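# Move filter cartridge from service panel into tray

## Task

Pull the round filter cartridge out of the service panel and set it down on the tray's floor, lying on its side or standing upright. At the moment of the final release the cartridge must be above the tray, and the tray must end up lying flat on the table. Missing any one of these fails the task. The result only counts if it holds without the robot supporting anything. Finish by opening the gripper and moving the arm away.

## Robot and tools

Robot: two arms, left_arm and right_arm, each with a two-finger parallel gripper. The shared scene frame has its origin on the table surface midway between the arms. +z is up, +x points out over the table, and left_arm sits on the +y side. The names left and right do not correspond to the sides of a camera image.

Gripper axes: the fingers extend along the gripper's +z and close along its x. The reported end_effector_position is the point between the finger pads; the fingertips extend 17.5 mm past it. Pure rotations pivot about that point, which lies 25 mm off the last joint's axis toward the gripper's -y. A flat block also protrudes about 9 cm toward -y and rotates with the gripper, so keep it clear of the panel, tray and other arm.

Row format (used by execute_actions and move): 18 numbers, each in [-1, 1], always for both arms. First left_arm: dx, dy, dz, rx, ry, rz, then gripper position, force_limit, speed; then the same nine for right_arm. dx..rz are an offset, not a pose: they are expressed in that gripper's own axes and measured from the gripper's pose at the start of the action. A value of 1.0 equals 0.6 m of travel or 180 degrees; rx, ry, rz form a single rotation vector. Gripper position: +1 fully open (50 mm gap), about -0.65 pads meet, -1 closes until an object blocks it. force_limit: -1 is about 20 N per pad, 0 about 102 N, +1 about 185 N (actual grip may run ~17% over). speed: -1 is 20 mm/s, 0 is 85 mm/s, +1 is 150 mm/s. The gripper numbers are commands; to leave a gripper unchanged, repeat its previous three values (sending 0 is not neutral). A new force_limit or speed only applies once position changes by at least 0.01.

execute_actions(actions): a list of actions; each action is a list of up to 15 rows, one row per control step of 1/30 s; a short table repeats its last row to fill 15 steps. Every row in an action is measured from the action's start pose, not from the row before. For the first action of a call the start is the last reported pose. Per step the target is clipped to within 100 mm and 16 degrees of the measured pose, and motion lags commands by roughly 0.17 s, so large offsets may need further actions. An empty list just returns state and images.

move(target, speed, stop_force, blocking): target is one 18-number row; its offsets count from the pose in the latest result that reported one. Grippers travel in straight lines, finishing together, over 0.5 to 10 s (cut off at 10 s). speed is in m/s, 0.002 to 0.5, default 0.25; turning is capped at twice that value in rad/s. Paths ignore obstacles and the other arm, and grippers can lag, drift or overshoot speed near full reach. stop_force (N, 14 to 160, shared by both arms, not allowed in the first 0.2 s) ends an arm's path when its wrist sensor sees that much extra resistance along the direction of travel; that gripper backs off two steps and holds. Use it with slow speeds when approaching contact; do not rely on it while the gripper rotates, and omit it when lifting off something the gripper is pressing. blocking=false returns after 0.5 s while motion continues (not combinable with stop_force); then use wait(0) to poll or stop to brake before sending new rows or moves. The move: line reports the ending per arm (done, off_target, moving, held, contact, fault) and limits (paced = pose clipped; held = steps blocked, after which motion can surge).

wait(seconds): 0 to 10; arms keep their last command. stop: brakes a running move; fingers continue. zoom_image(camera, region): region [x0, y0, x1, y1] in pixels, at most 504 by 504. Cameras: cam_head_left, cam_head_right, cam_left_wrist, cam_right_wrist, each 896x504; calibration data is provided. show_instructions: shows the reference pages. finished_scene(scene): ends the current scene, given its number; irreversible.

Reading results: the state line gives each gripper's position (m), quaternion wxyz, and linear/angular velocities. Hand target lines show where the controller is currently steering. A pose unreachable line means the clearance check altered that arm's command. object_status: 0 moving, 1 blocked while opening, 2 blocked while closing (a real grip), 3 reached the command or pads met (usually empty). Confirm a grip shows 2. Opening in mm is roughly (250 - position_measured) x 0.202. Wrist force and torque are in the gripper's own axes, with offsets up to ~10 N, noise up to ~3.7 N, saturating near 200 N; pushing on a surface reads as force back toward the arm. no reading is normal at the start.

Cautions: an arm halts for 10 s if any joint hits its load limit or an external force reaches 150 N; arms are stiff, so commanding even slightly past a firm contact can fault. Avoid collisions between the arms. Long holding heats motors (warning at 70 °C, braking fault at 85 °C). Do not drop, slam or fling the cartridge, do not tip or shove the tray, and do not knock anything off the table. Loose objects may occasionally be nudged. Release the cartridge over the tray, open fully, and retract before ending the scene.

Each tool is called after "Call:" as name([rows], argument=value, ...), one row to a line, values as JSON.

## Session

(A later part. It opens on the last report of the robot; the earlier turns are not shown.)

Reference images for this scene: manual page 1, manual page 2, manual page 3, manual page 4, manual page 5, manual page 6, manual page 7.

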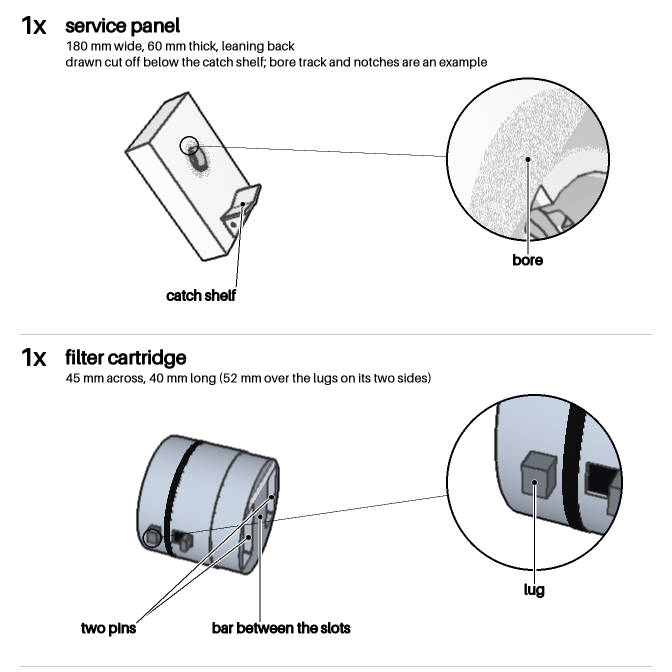

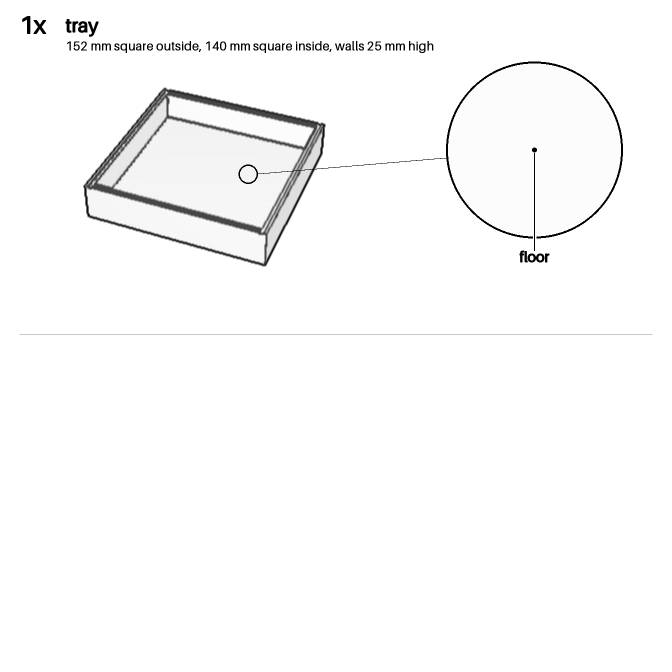

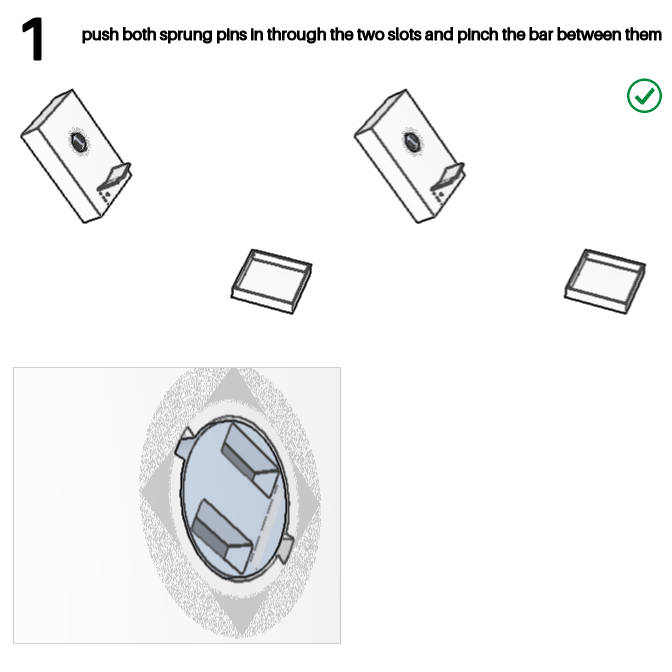

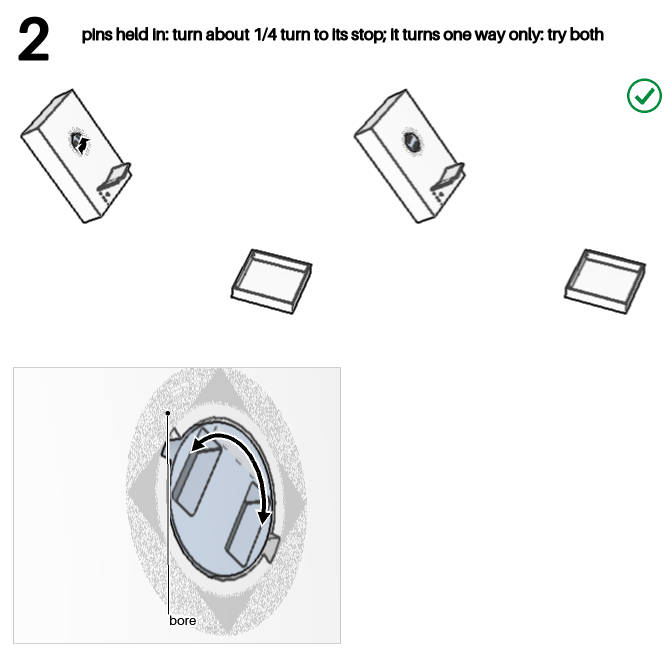

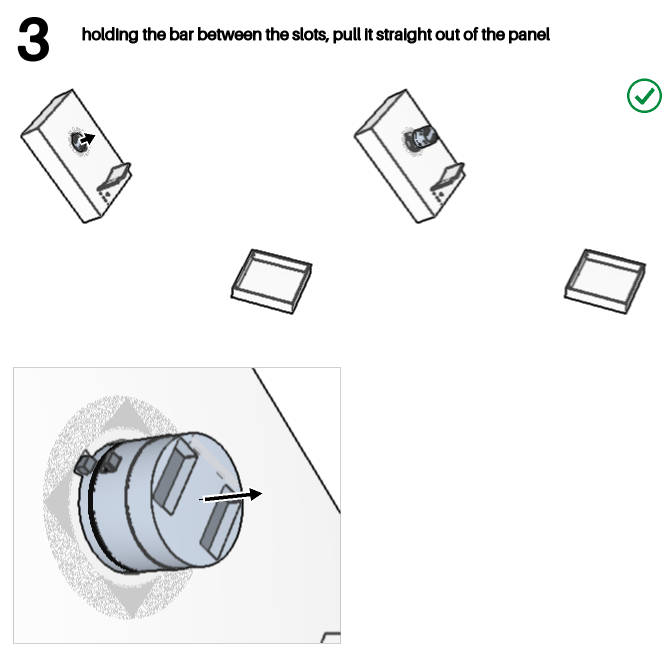

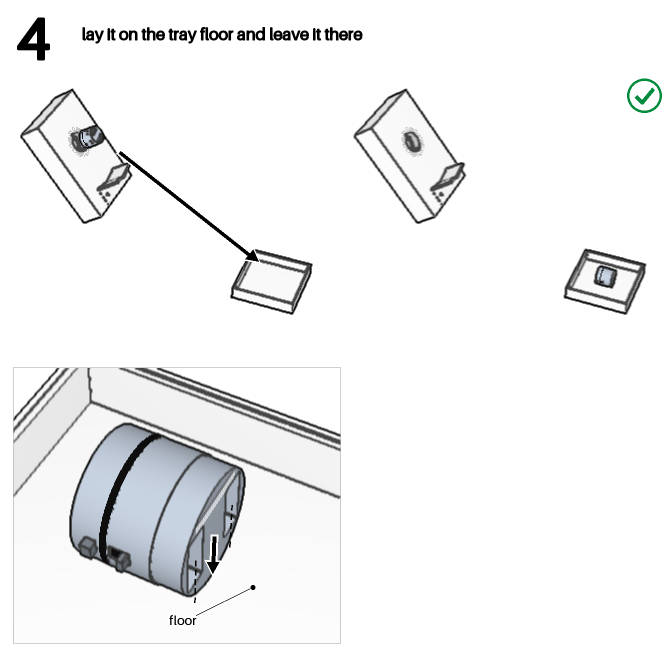

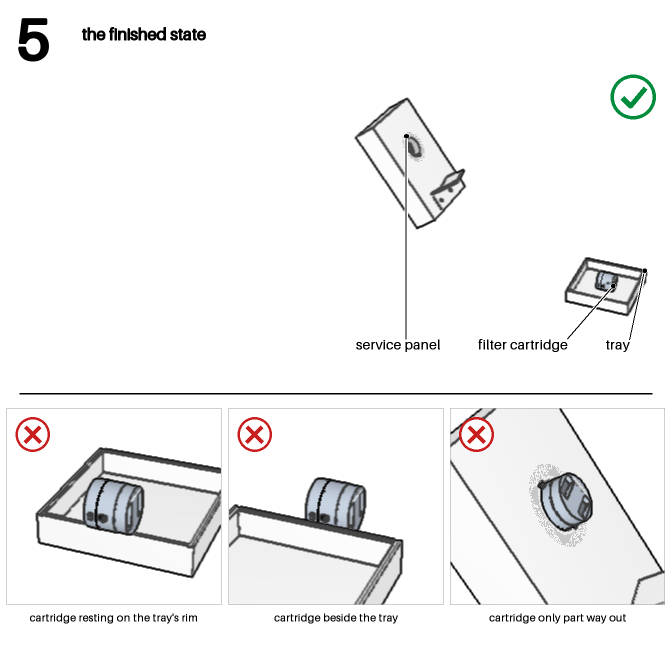

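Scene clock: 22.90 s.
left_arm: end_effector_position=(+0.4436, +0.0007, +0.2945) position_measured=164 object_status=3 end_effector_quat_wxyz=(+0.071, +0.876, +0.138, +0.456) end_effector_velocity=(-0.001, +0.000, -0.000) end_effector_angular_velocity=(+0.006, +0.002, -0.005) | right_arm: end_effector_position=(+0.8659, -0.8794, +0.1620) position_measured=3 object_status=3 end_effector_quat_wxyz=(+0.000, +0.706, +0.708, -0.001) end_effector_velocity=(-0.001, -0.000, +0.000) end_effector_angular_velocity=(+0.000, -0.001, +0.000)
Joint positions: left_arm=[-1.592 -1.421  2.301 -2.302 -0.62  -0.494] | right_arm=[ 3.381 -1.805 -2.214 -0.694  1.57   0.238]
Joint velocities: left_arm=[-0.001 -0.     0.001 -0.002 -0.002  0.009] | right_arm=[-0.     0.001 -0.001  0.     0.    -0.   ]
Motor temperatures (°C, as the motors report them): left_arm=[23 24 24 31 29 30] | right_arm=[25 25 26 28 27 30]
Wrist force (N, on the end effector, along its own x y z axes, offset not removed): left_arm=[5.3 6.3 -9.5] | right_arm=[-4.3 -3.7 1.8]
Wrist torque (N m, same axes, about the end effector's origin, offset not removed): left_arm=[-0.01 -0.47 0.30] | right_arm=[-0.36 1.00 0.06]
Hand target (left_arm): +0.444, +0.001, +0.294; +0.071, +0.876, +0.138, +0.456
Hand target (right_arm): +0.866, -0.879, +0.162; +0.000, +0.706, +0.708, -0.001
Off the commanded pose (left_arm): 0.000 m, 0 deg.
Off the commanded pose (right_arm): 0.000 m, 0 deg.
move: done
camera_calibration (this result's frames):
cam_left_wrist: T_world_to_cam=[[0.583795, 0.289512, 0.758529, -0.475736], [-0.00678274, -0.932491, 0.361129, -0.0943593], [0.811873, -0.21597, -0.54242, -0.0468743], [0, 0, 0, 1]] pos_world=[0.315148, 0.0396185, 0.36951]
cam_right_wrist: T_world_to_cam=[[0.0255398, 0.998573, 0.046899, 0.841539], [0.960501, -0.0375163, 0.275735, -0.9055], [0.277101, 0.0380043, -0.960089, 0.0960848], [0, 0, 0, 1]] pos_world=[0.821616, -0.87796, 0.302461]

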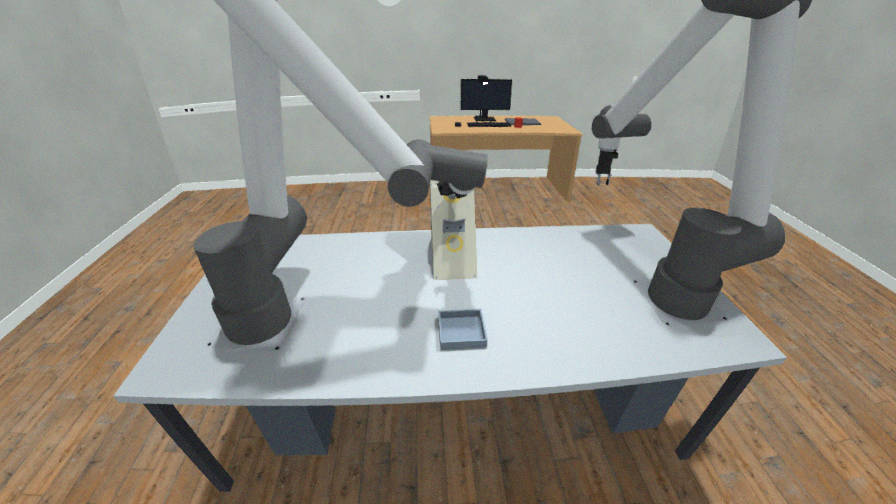

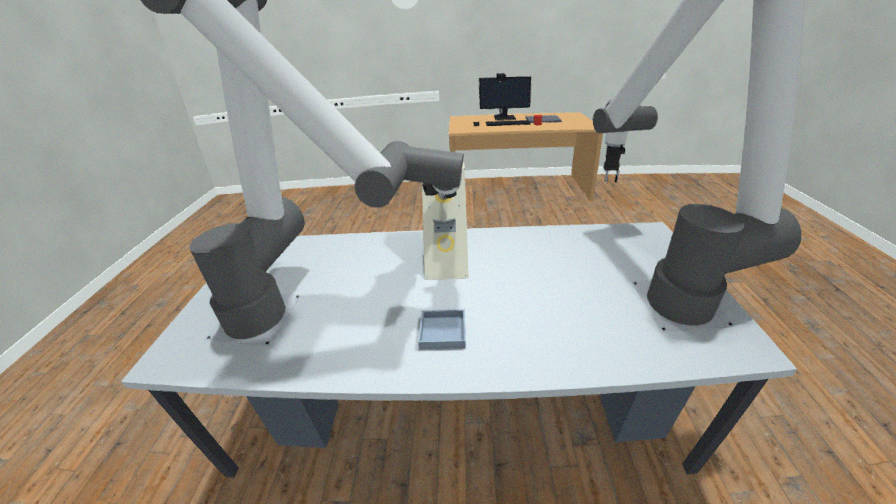

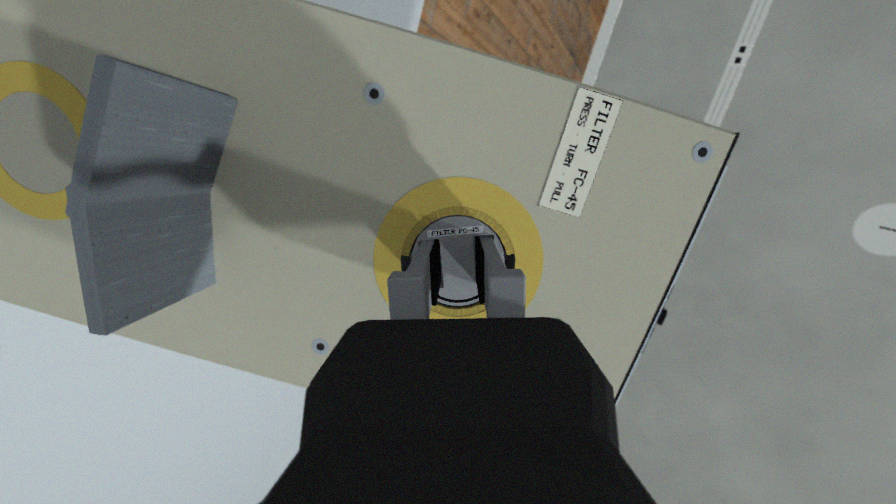

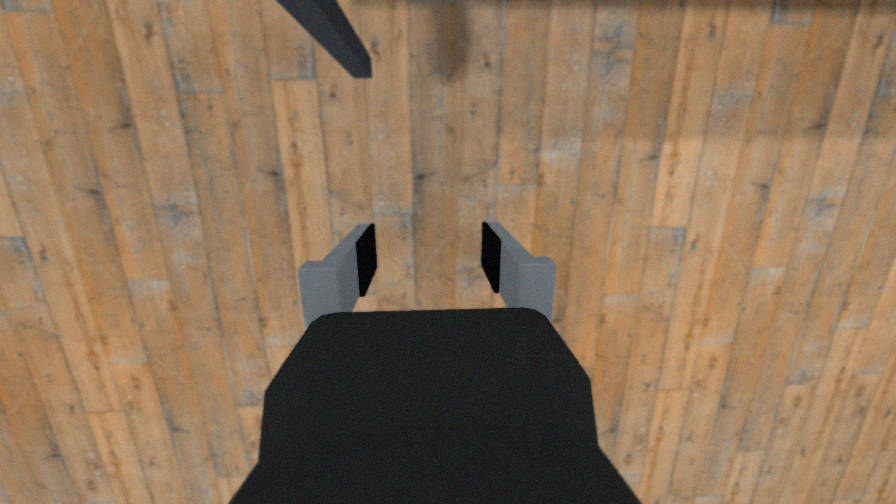

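Call:
move(target=[0.0003,0,0,0,0,0.003,-1,0,-0.8,0,0,0,0,0,0,1,0,0])

Call:
move(target=[0,0,-0.11,0,0,0,-1,0,-0.8,0,0,0,0,0,0,1,0,0], speed=0.02, stop_force=45)

Scene clock: 23.97 s.
left_arm: end_effector_position=(+0.4437, +0.0008, +0.2945) position_measured=180 object_status=2 end_effector_quat_wxyz=(+0.069, +0.877, +0.134, +0.456) end_effector_velocity=(+0.001, -0.000, +0.001) end_effector_angular_velocity=(+0.000, -0.001, -0.000) | right_arm: end_effector_position=(+0.8659, -0.8794, +0.1620) position_measured=3 object_status=3 end_effector_quat_wxyz=(+0.000, +0.706, +0.708, -0.001) end_effector_velocity=(+0.000, +0.000, +0.001) end_effector_angular_velocity=(+0.001, -0.001, -0.002)
Joint positions: left_arm=[-1.592 -1.421  2.301 -2.302 -0.62  -0.485] | right_arm=[ 3.381 -1.805 -2.214 -0.694  1.57   0.238]
Joint velocities: left_arm=[ 0.001 -0.    -0.     0.     0.001  0.001] | right_arm=[ 0.     0.001  0.    -0.     0.     0.002]
Motor temperatures (°C, as the motors report them): left_arm=[23 24 24 31 29 30] | right_arm=[25 25 26 28 27 30]
Wrist force (N, on the end effector, along its own x y z axes, offset not removed): left_arm=[1.2 1.1 -4.6] | right_arm=[-6.4 -0.2 2.0]
Wrist torque (N m, same axes, about the end effector's origin, offset not removed): left_arm=[-0.11 -1.10 0.61] | right_arm=[0.40 1.44 -0.01]
Hand target (left_arm): +0.444, +0.001, +0.295; +0.069, +0.877, +0.134, +0.456
Hand target (right_arm): +0.866, -0.879, +0.162; +0.000, +0.706, +0.708, -0.001
Off the commanded pose (left_arm): 0.000 m, 0 deg.
Off the commanded pose (right_arm): 0.000 m, 0 deg.
move: done
camera_calibration (this result's frames):
cam_left_wrist: T_world_to_cam=[[0.585351, 0.280519, 0.760705, -0.477207], [-0.0117501, -0.935206, 0.35391, -0.089928], [0.810695, -0.2161, -0.544128, -0.045862], [0, 0, 0, 1]] pos_world=[0.315457, 0.0398539, 0.369886]
cam_right_wrist: T_world_to_cam=[[0.0255397, 0.998573, 0.0468988, 0.841539], [0.960501, -0.0375161, 0.275735, -0.9055], [0.277101, 0.0380042, -0.960089, 0.0960848], [0, 0, 0, 1]] pos_world=[0.821616, -0.87796, 0.302461]

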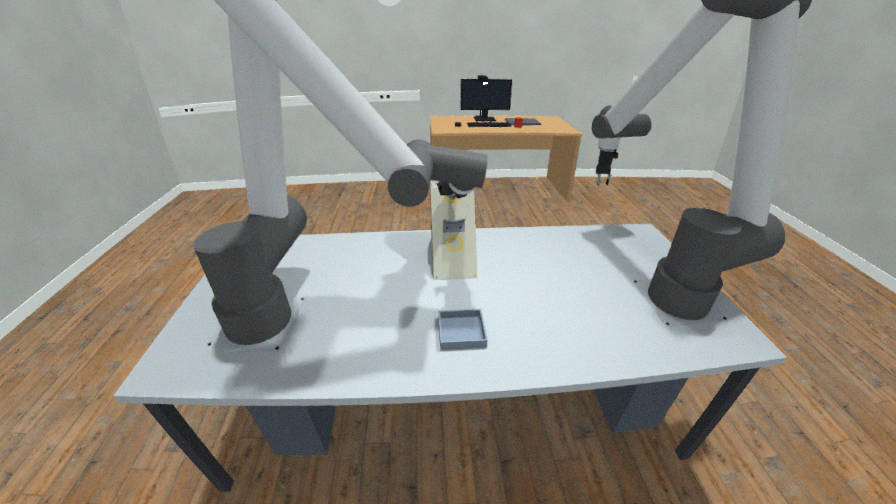

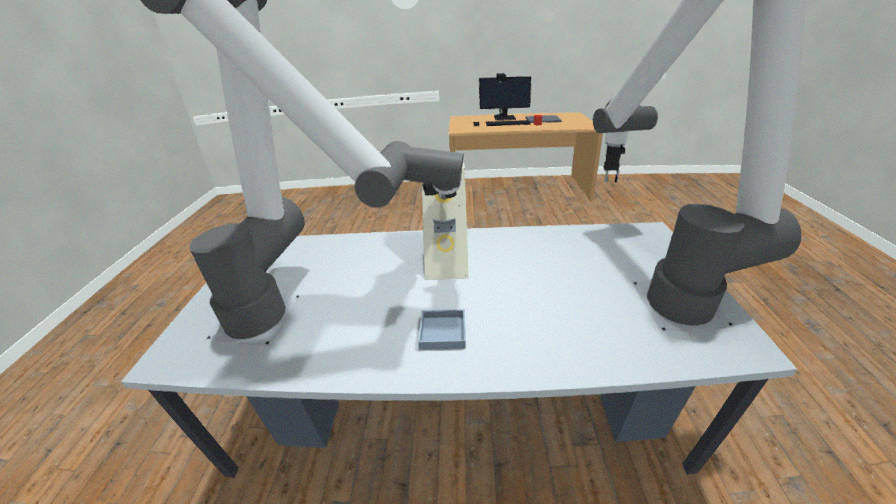

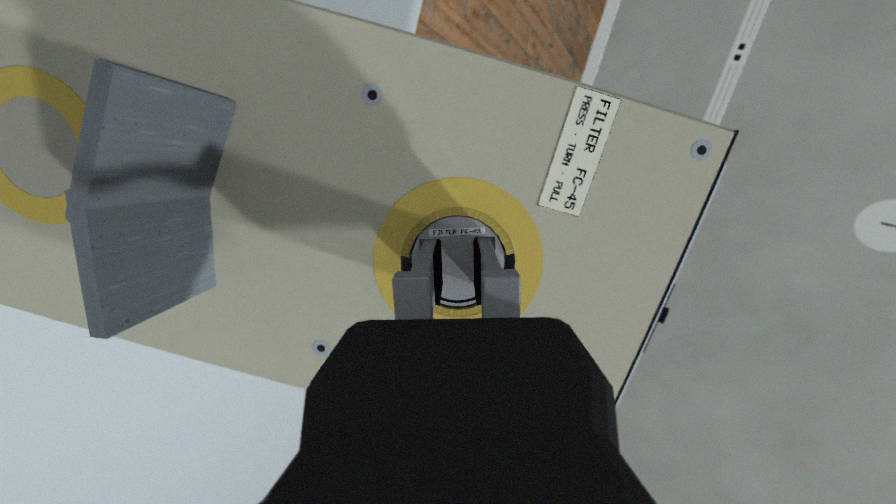

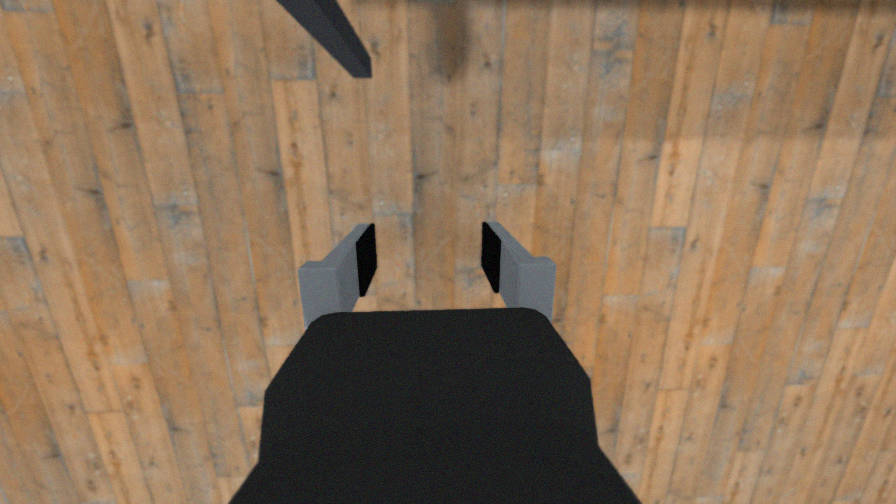

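Scene clock: 27.53 s.
left_arm: end_effector_position=(+0.3897, +0.0008, +0.3322) position_measured=180 object_status=2 end_effector_quat_wxyz=(+0.069, +0.877, +0.134, +0.456) end_effector_velocity=(-0.001, +0.000, +0.001) end_effector_angular_velocity=(+0.000, -0.001, +0.000) | right_arm: end_effector_position=(+0.8659, -0.8794, +0.1620) position_measured=3 object_status=3 end_effector_quat_wxyz=(+0.000, +0.706, +0.708, -0.001) end_effector_velocity=(-0.000, +0.000, +0.000) end_effector_angular_velocity=(+0.000, -0.000, +0.001)
Joint positions: left_arm=[-1.664 -1.484  2.271 -2.11  -0.634 -0.605] | right_arm=[ 3.381 -1.805 -2.214 -0.694  1.57   0.238]
Joint velocities: left_arm=[-0.002 -0.002 -0.001  0.006  0.    -0.004] | right_arm=[ 0.     0.001 -0.    -0.     0.    -0.001]
Motor temperatures (°C, as the motors report them): left_arm=[23 24 24 31 29 30] | right_arm=[25 25 26 28 27 30]
Wrist force (N, on the end effector, along its own x y z axes, offset not removed): left_arm=[3.0 1.6 -0.1] | right_arm=[-5.4 -1.4 2.7]
Wrist torque (N m, same axes, about the end effector's origin, offset not removed): left_arm=[0.12 -1.13 0.39] | right_arm=[0.18 1.22 0.11]
Hand target (left_arm): +0.390, +0.001, +0.332; +0.069, +0.877, +0.134, +0.456
Hand target (right_arm): +0.866, -0.879, +0.162; +0.000, +0.706, +0.708, -0.001
Off the commanded pose (left_arm): 0.000 m, 0 deg.
Off the commanded pose (right_arm): 0.000 m, 0 deg.
move: done
camera_calibration (this result's frames):
cam_left_wrist: T_world_to_cam=[[0.585398, 0.280497, 0.760678, -0.474235], [-0.0115871, -0.935254, 0.353789, -0.103992], [0.810663, -0.215921, -0.544246, 0.0184012], [0, 0, 0, 1]] pos_world=[0.261494, 0.0397361, 0.407546]
cam_right_wrist: T_world_to_cam=[[0.0255399, 0.998573, 0.046899, 0.841539], [0.960501, -0.0375163, 0.275735, -0.9055], [0.277101, 0.0380043, -0.960089, 0.0960848], [0, 0, 0, 1]] pos_world=[0.821616, -0.87796, 0.302461]

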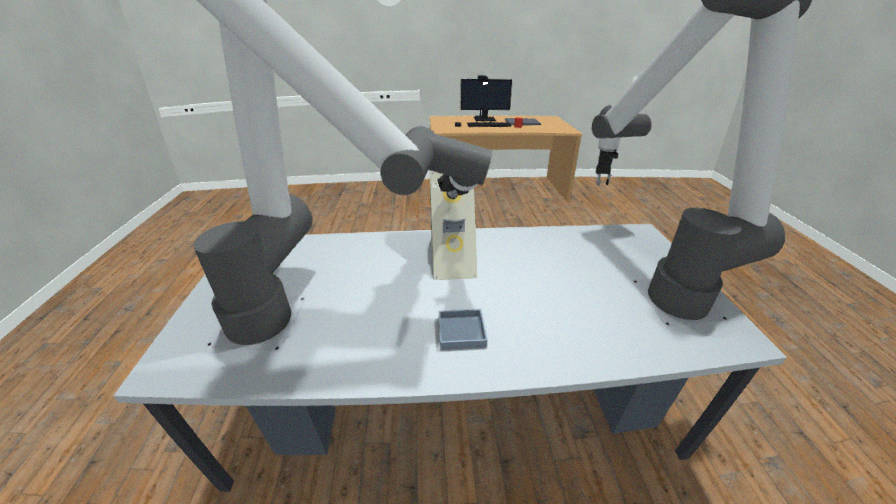

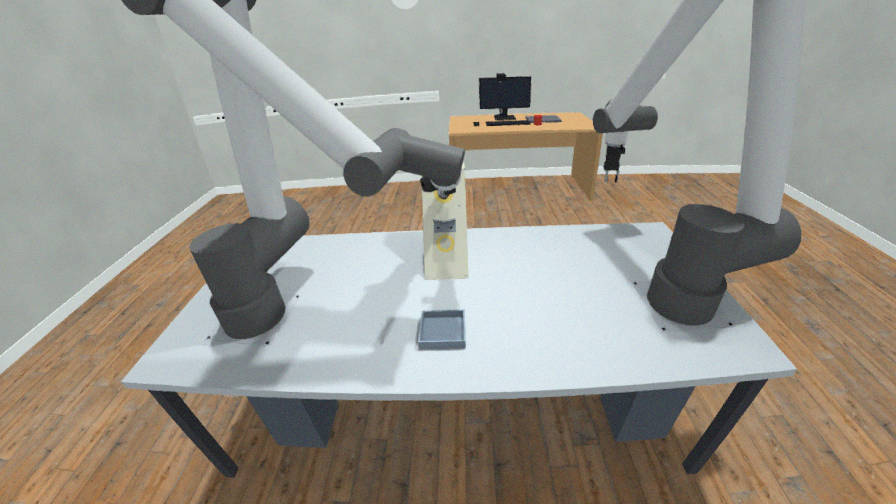

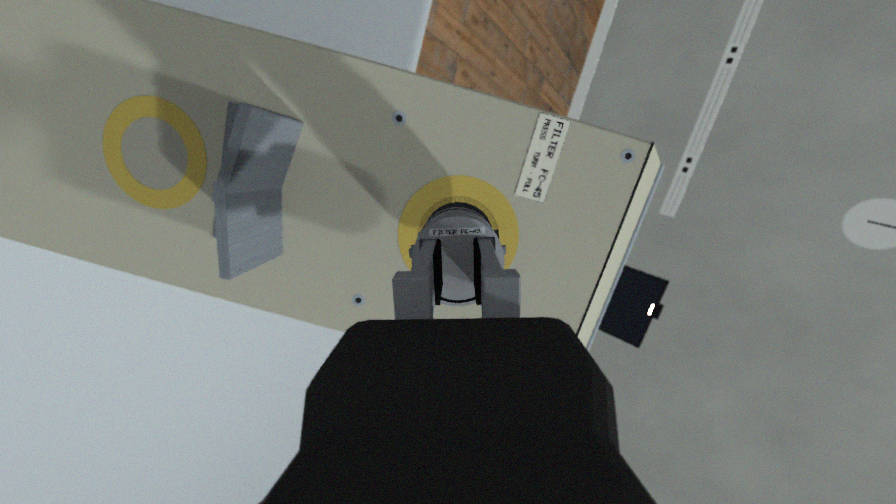

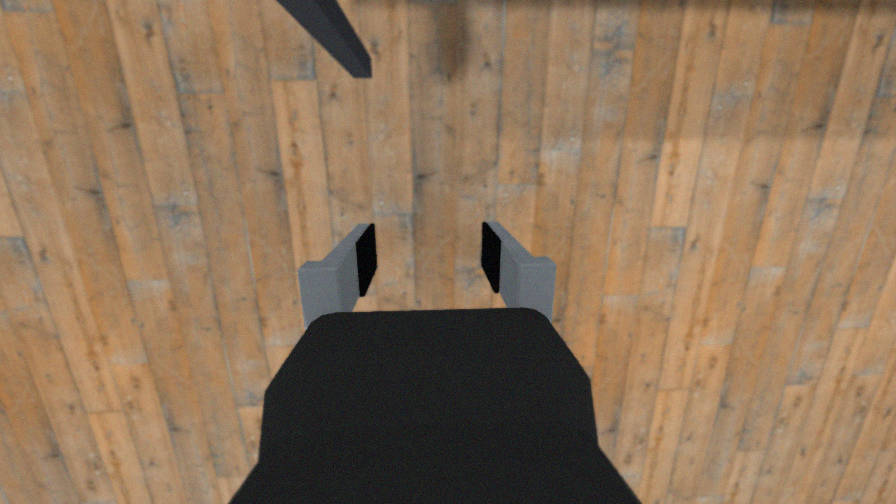

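Call:
execute_actions(actions=[])

Call:
move(target=[-0.616,-0.209,-0.457,0.091,-0.292,0,-1,0,-0.8,0,0,0,0,0,0,1,0,0], speed=0.2)

Scene clock: 28.13 s.
left_arm: end_effector_position=(+0.3896, +0.0008, +0.3323) position_measured=180 object_status=2 end_effector_quat_wxyz=(+0.069, +0.877, +0.134, +0.456) end_effector_velocity=(-0.001, -0.000, -0.000) end_effector_angular_velocity=(-0.000, +0.001, -0.000) | right_arm: end_effector_position=(+0.8659, -0.8794, +0.1620) position_measured=3 object_status=3 end_effector_quat_wxyz=(+0.000, +0.706, +0.708, -0.001) end_effector_velocity=(-0.001, -0.000, +0.000) end_effector_angular_velocity=(-0.000, -0.000, -0.001)
Joint positions: left_arm=[-1.664 -1.485  2.27  -2.11  -0.634 -0.605] | right_arm=[ 3.381 -1.805 -2.214 -0.694  1.57   0.238]
Joint velocities: left_arm=[-0.001 -0.     0.    -0.    -0.001 -0.001] | right_arm=[-0.     0.001 -0.001 -0.    -0.     0.001]
Motor temperatures (°C, as the motors report them): left_arm=[23 24 24 31 29 30] | right_arm=[25 25 26 28 27 30]
Wrist force (N, on the end effector, along its own x y z axes, offset not removed): left_arm=[1.3 0.1 -1.5] | right_arm=[-5.1 -3.0 4.3]
Wrist torque (N m, same axes, about the end effector's origin, offset not removed): left_arm=[-0.30 -0.66 0.55] | right_arm=[-0.12 1.20 0.07]
Hand target (left_arm): +0.390, +0.001, +0.332; +0.069, +0.877, +0.134, +0.456
Hand target (right_arm): +0.866, -0.879, +0.162; +0.000, +0.706, +0.708, -0.001
Off the commanded pose (left_arm): 0.000 m, 0 deg.
Off the commanded pose (right_arm): 0.000 m, 0 deg.
camera_calibration (this result's frames):
cam_left_wrist: T_world_to_cam=[[0.585384, 0.280511, 0.760683, -0.474227], [-0.0115621, -0.935256, 0.353784, -0.104025], [0.810673, -0.215895, -0.544241, 0.01852], [0, 0, 0, 1]] pos_world=[0.261389, 0.0397342, 0.407619]
cam_right_wrist: T_world_to_cam=[[0.0255398, 0.998573, 0.0468991, 0.841539], [0.960501, -0.0375162, 0.275735, -0.9055], [0.277101, 0.0380044, -0.960089, 0.0960849], [0, 0, 0, 1]] pos_world=[0.821616, -0.87796, 0.302461]

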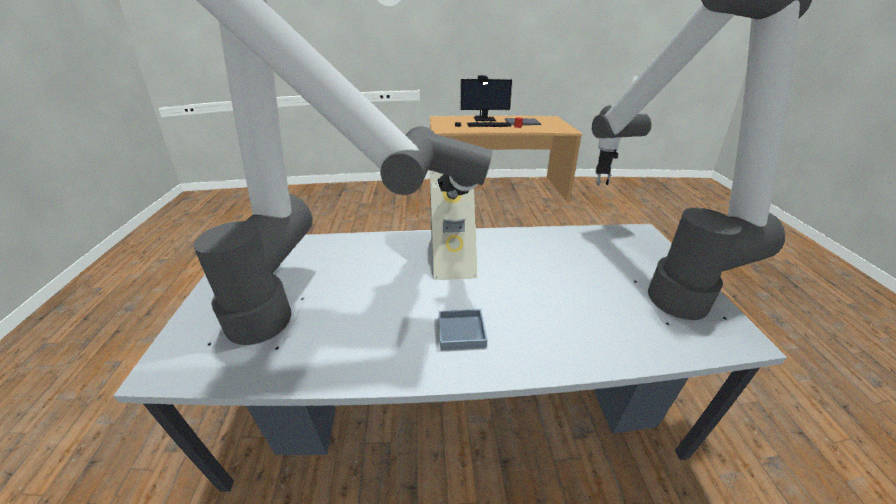

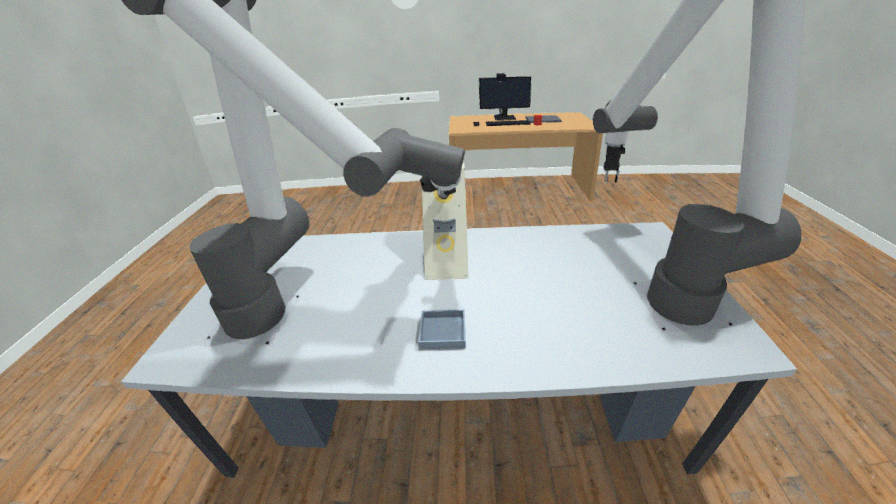

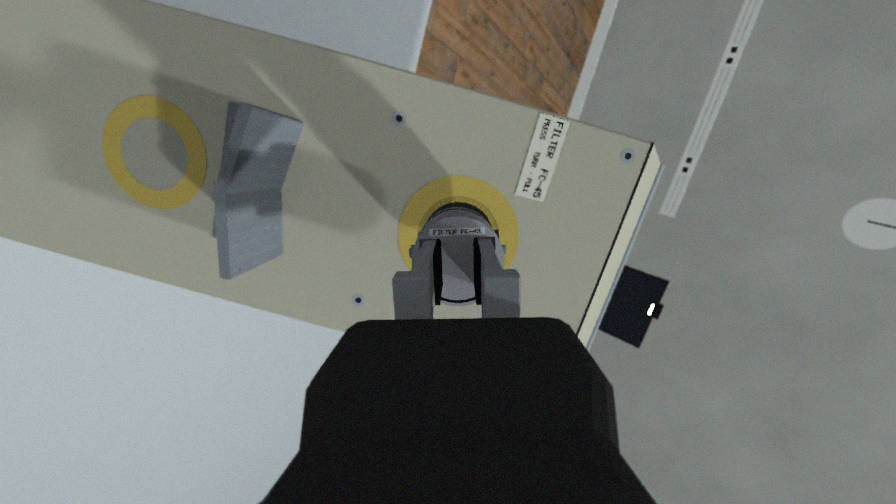

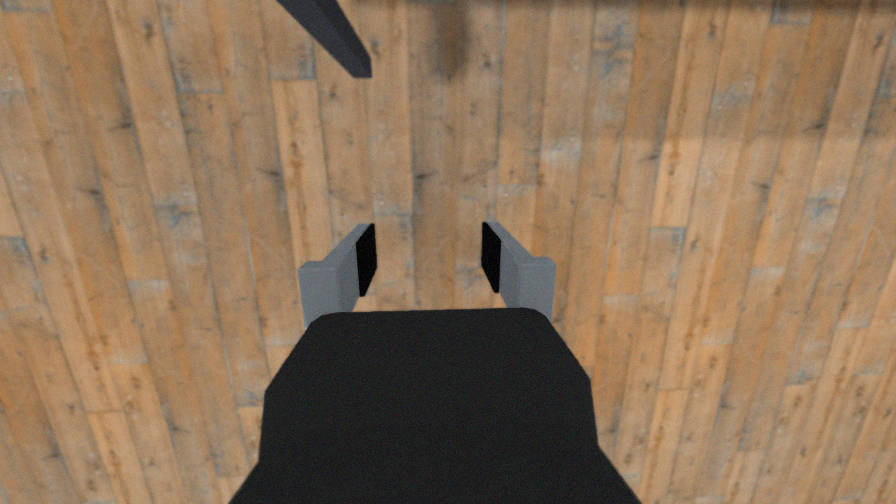

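Scene clock: 31.03 s.
left_arm: end_effector_position=(-0.0587, +0.0101, +0.1701) position_measured=180 object_status=2 end_effector_quat_wxyz=(-0.001, +0.988, +0.151, -0.001) end_effector_velocity=(-0.001, -0.000, -0.001) end_effector_angular_velocity=(-0.001, +0.003, +0.002) | right_arm: end_effector_position=(+0.8659, -0.8794, +0.1620) position_measured=3 object_status=3 end_effector_quat_wxyz=(+0.000, +0.706, +0.708, -0.001) end_effector_velocity=(+0.000, -0.000, +0.001) end_effector_angular_velocity=(+0.000, -0.001, +0.002)
Joint positions: left_arm=[-1.871 -1.432  2.324 -2.463 -1.573 -0.686] | right_arm=[ 3.381 -1.805 -2.214 -0.694  1.57   0.238]
Joint velocities: left_arm=[ 0.     0.001  0.001 -0.003 -0.002 -0.002] | right_arm=[-0.     0.001  0.     0.    -0.    -0.002]
Motor temperatures (°C, as the motors report them): left_arm=[23 24 24 31 29 30] | right_arm=[25 25 26 28 27 30]
Wrist force (N, on the end effector, along its own x y z axes, offset not removed): left_arm=[1.4 -0.5 -0.2] | right_arm=[-1.1 -0.5 6.4]
Wrist torque (N m, same axes, about the end effector's origin, offset not removed): left_arm=[-0.52 -0.57 0.62] | right_arm=[0.50 0.48 0.03]
Hand target (left_arm): -0.059, +0.010, +0.170; -0.001, +0.988, +0.151, -0.001
Hand target (right_arm): +0.866, -0.879, +0.162; +0.000, +0.706, +0.708, -0.001
Off the commanded pose (left_arm): 0.001 m, 0 deg.
Off the commanded pose (right_arm): 0.000 m, 0 deg.
move: done
camera_calibration (this result's frames):
cam_left_wrist: T_world_to_cam=[[0.958569, 0.281378, -0.0444095, 0.0678149], [0.284271, -0.934857, 0.21268, -0.00174434], [0.0183271, -0.216493, -0.976112, 0.322743], [0, 0, 0, 1]] pos_world=[-0.0704244, 0.0491592, 0.318416]
cam_right_wrist: T_world_to_cam=[[0.0255397, 0.998573, 0.0468988, 0.841539], [0.960501, -0.0375161, 0.275735, -0.9055], [0.277101, 0.0380042, -0.960089, 0.0960847], [0, 0, 0, 1]] pos_world=[0.821616, -0.87796, 0.302461]

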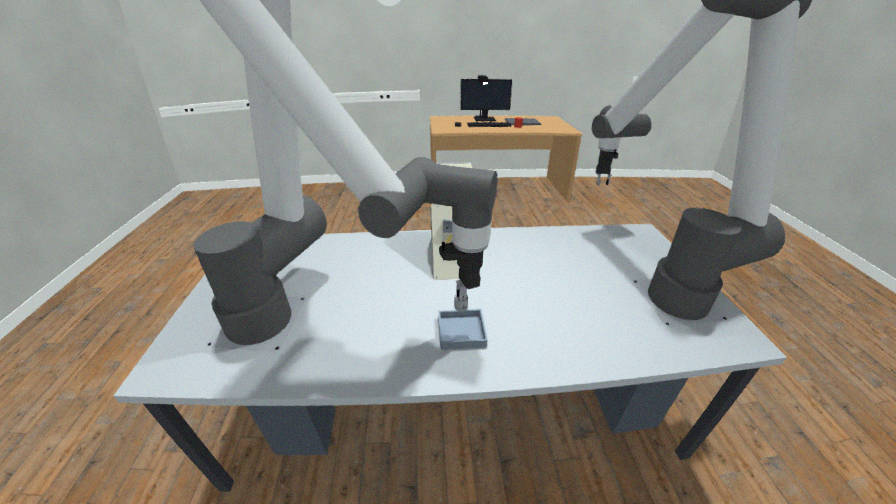

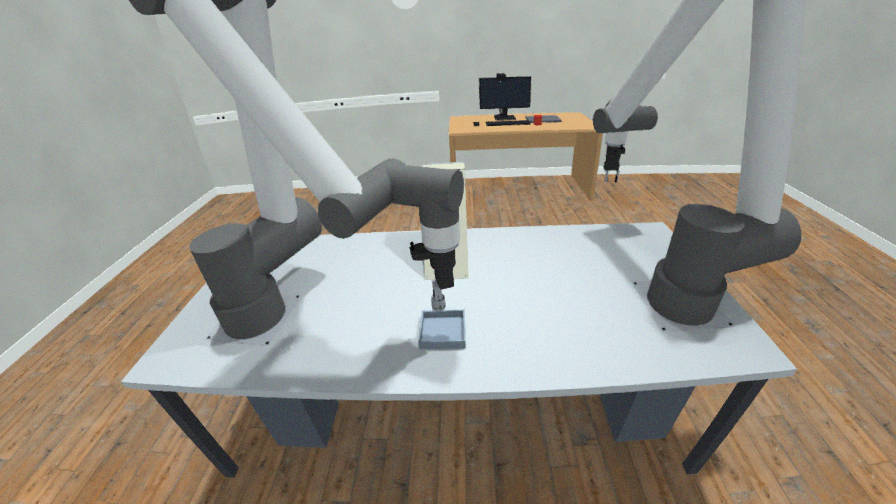

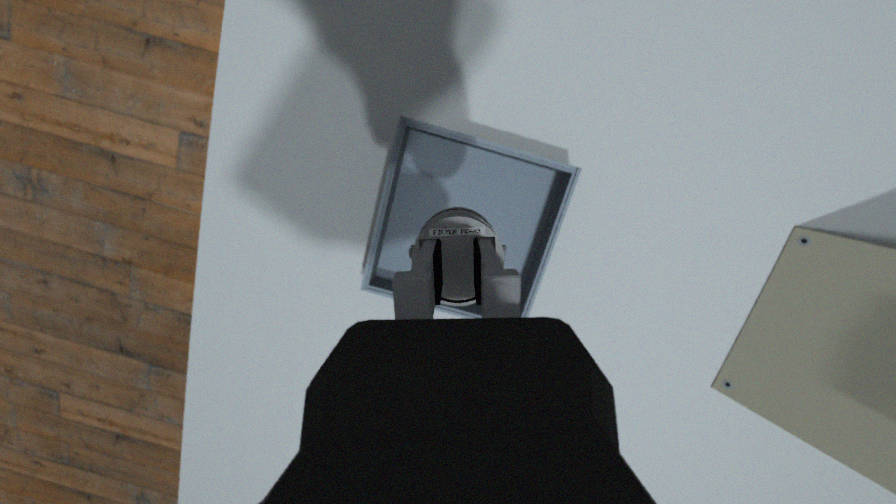

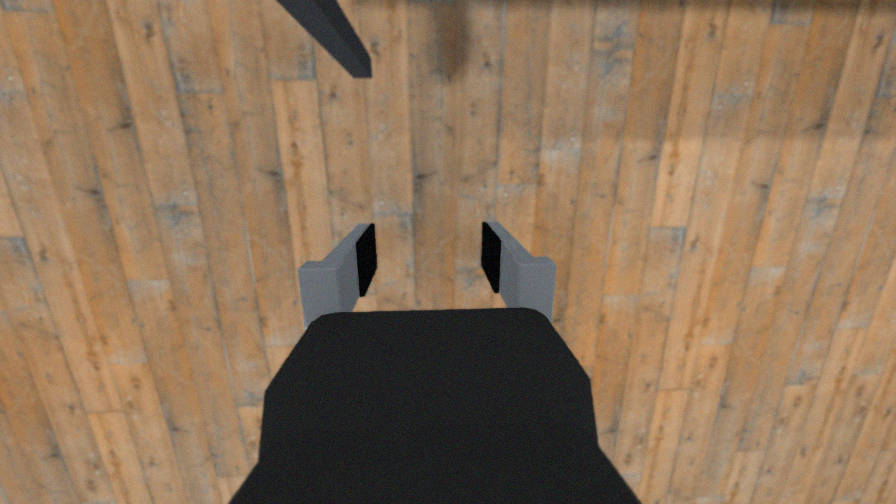

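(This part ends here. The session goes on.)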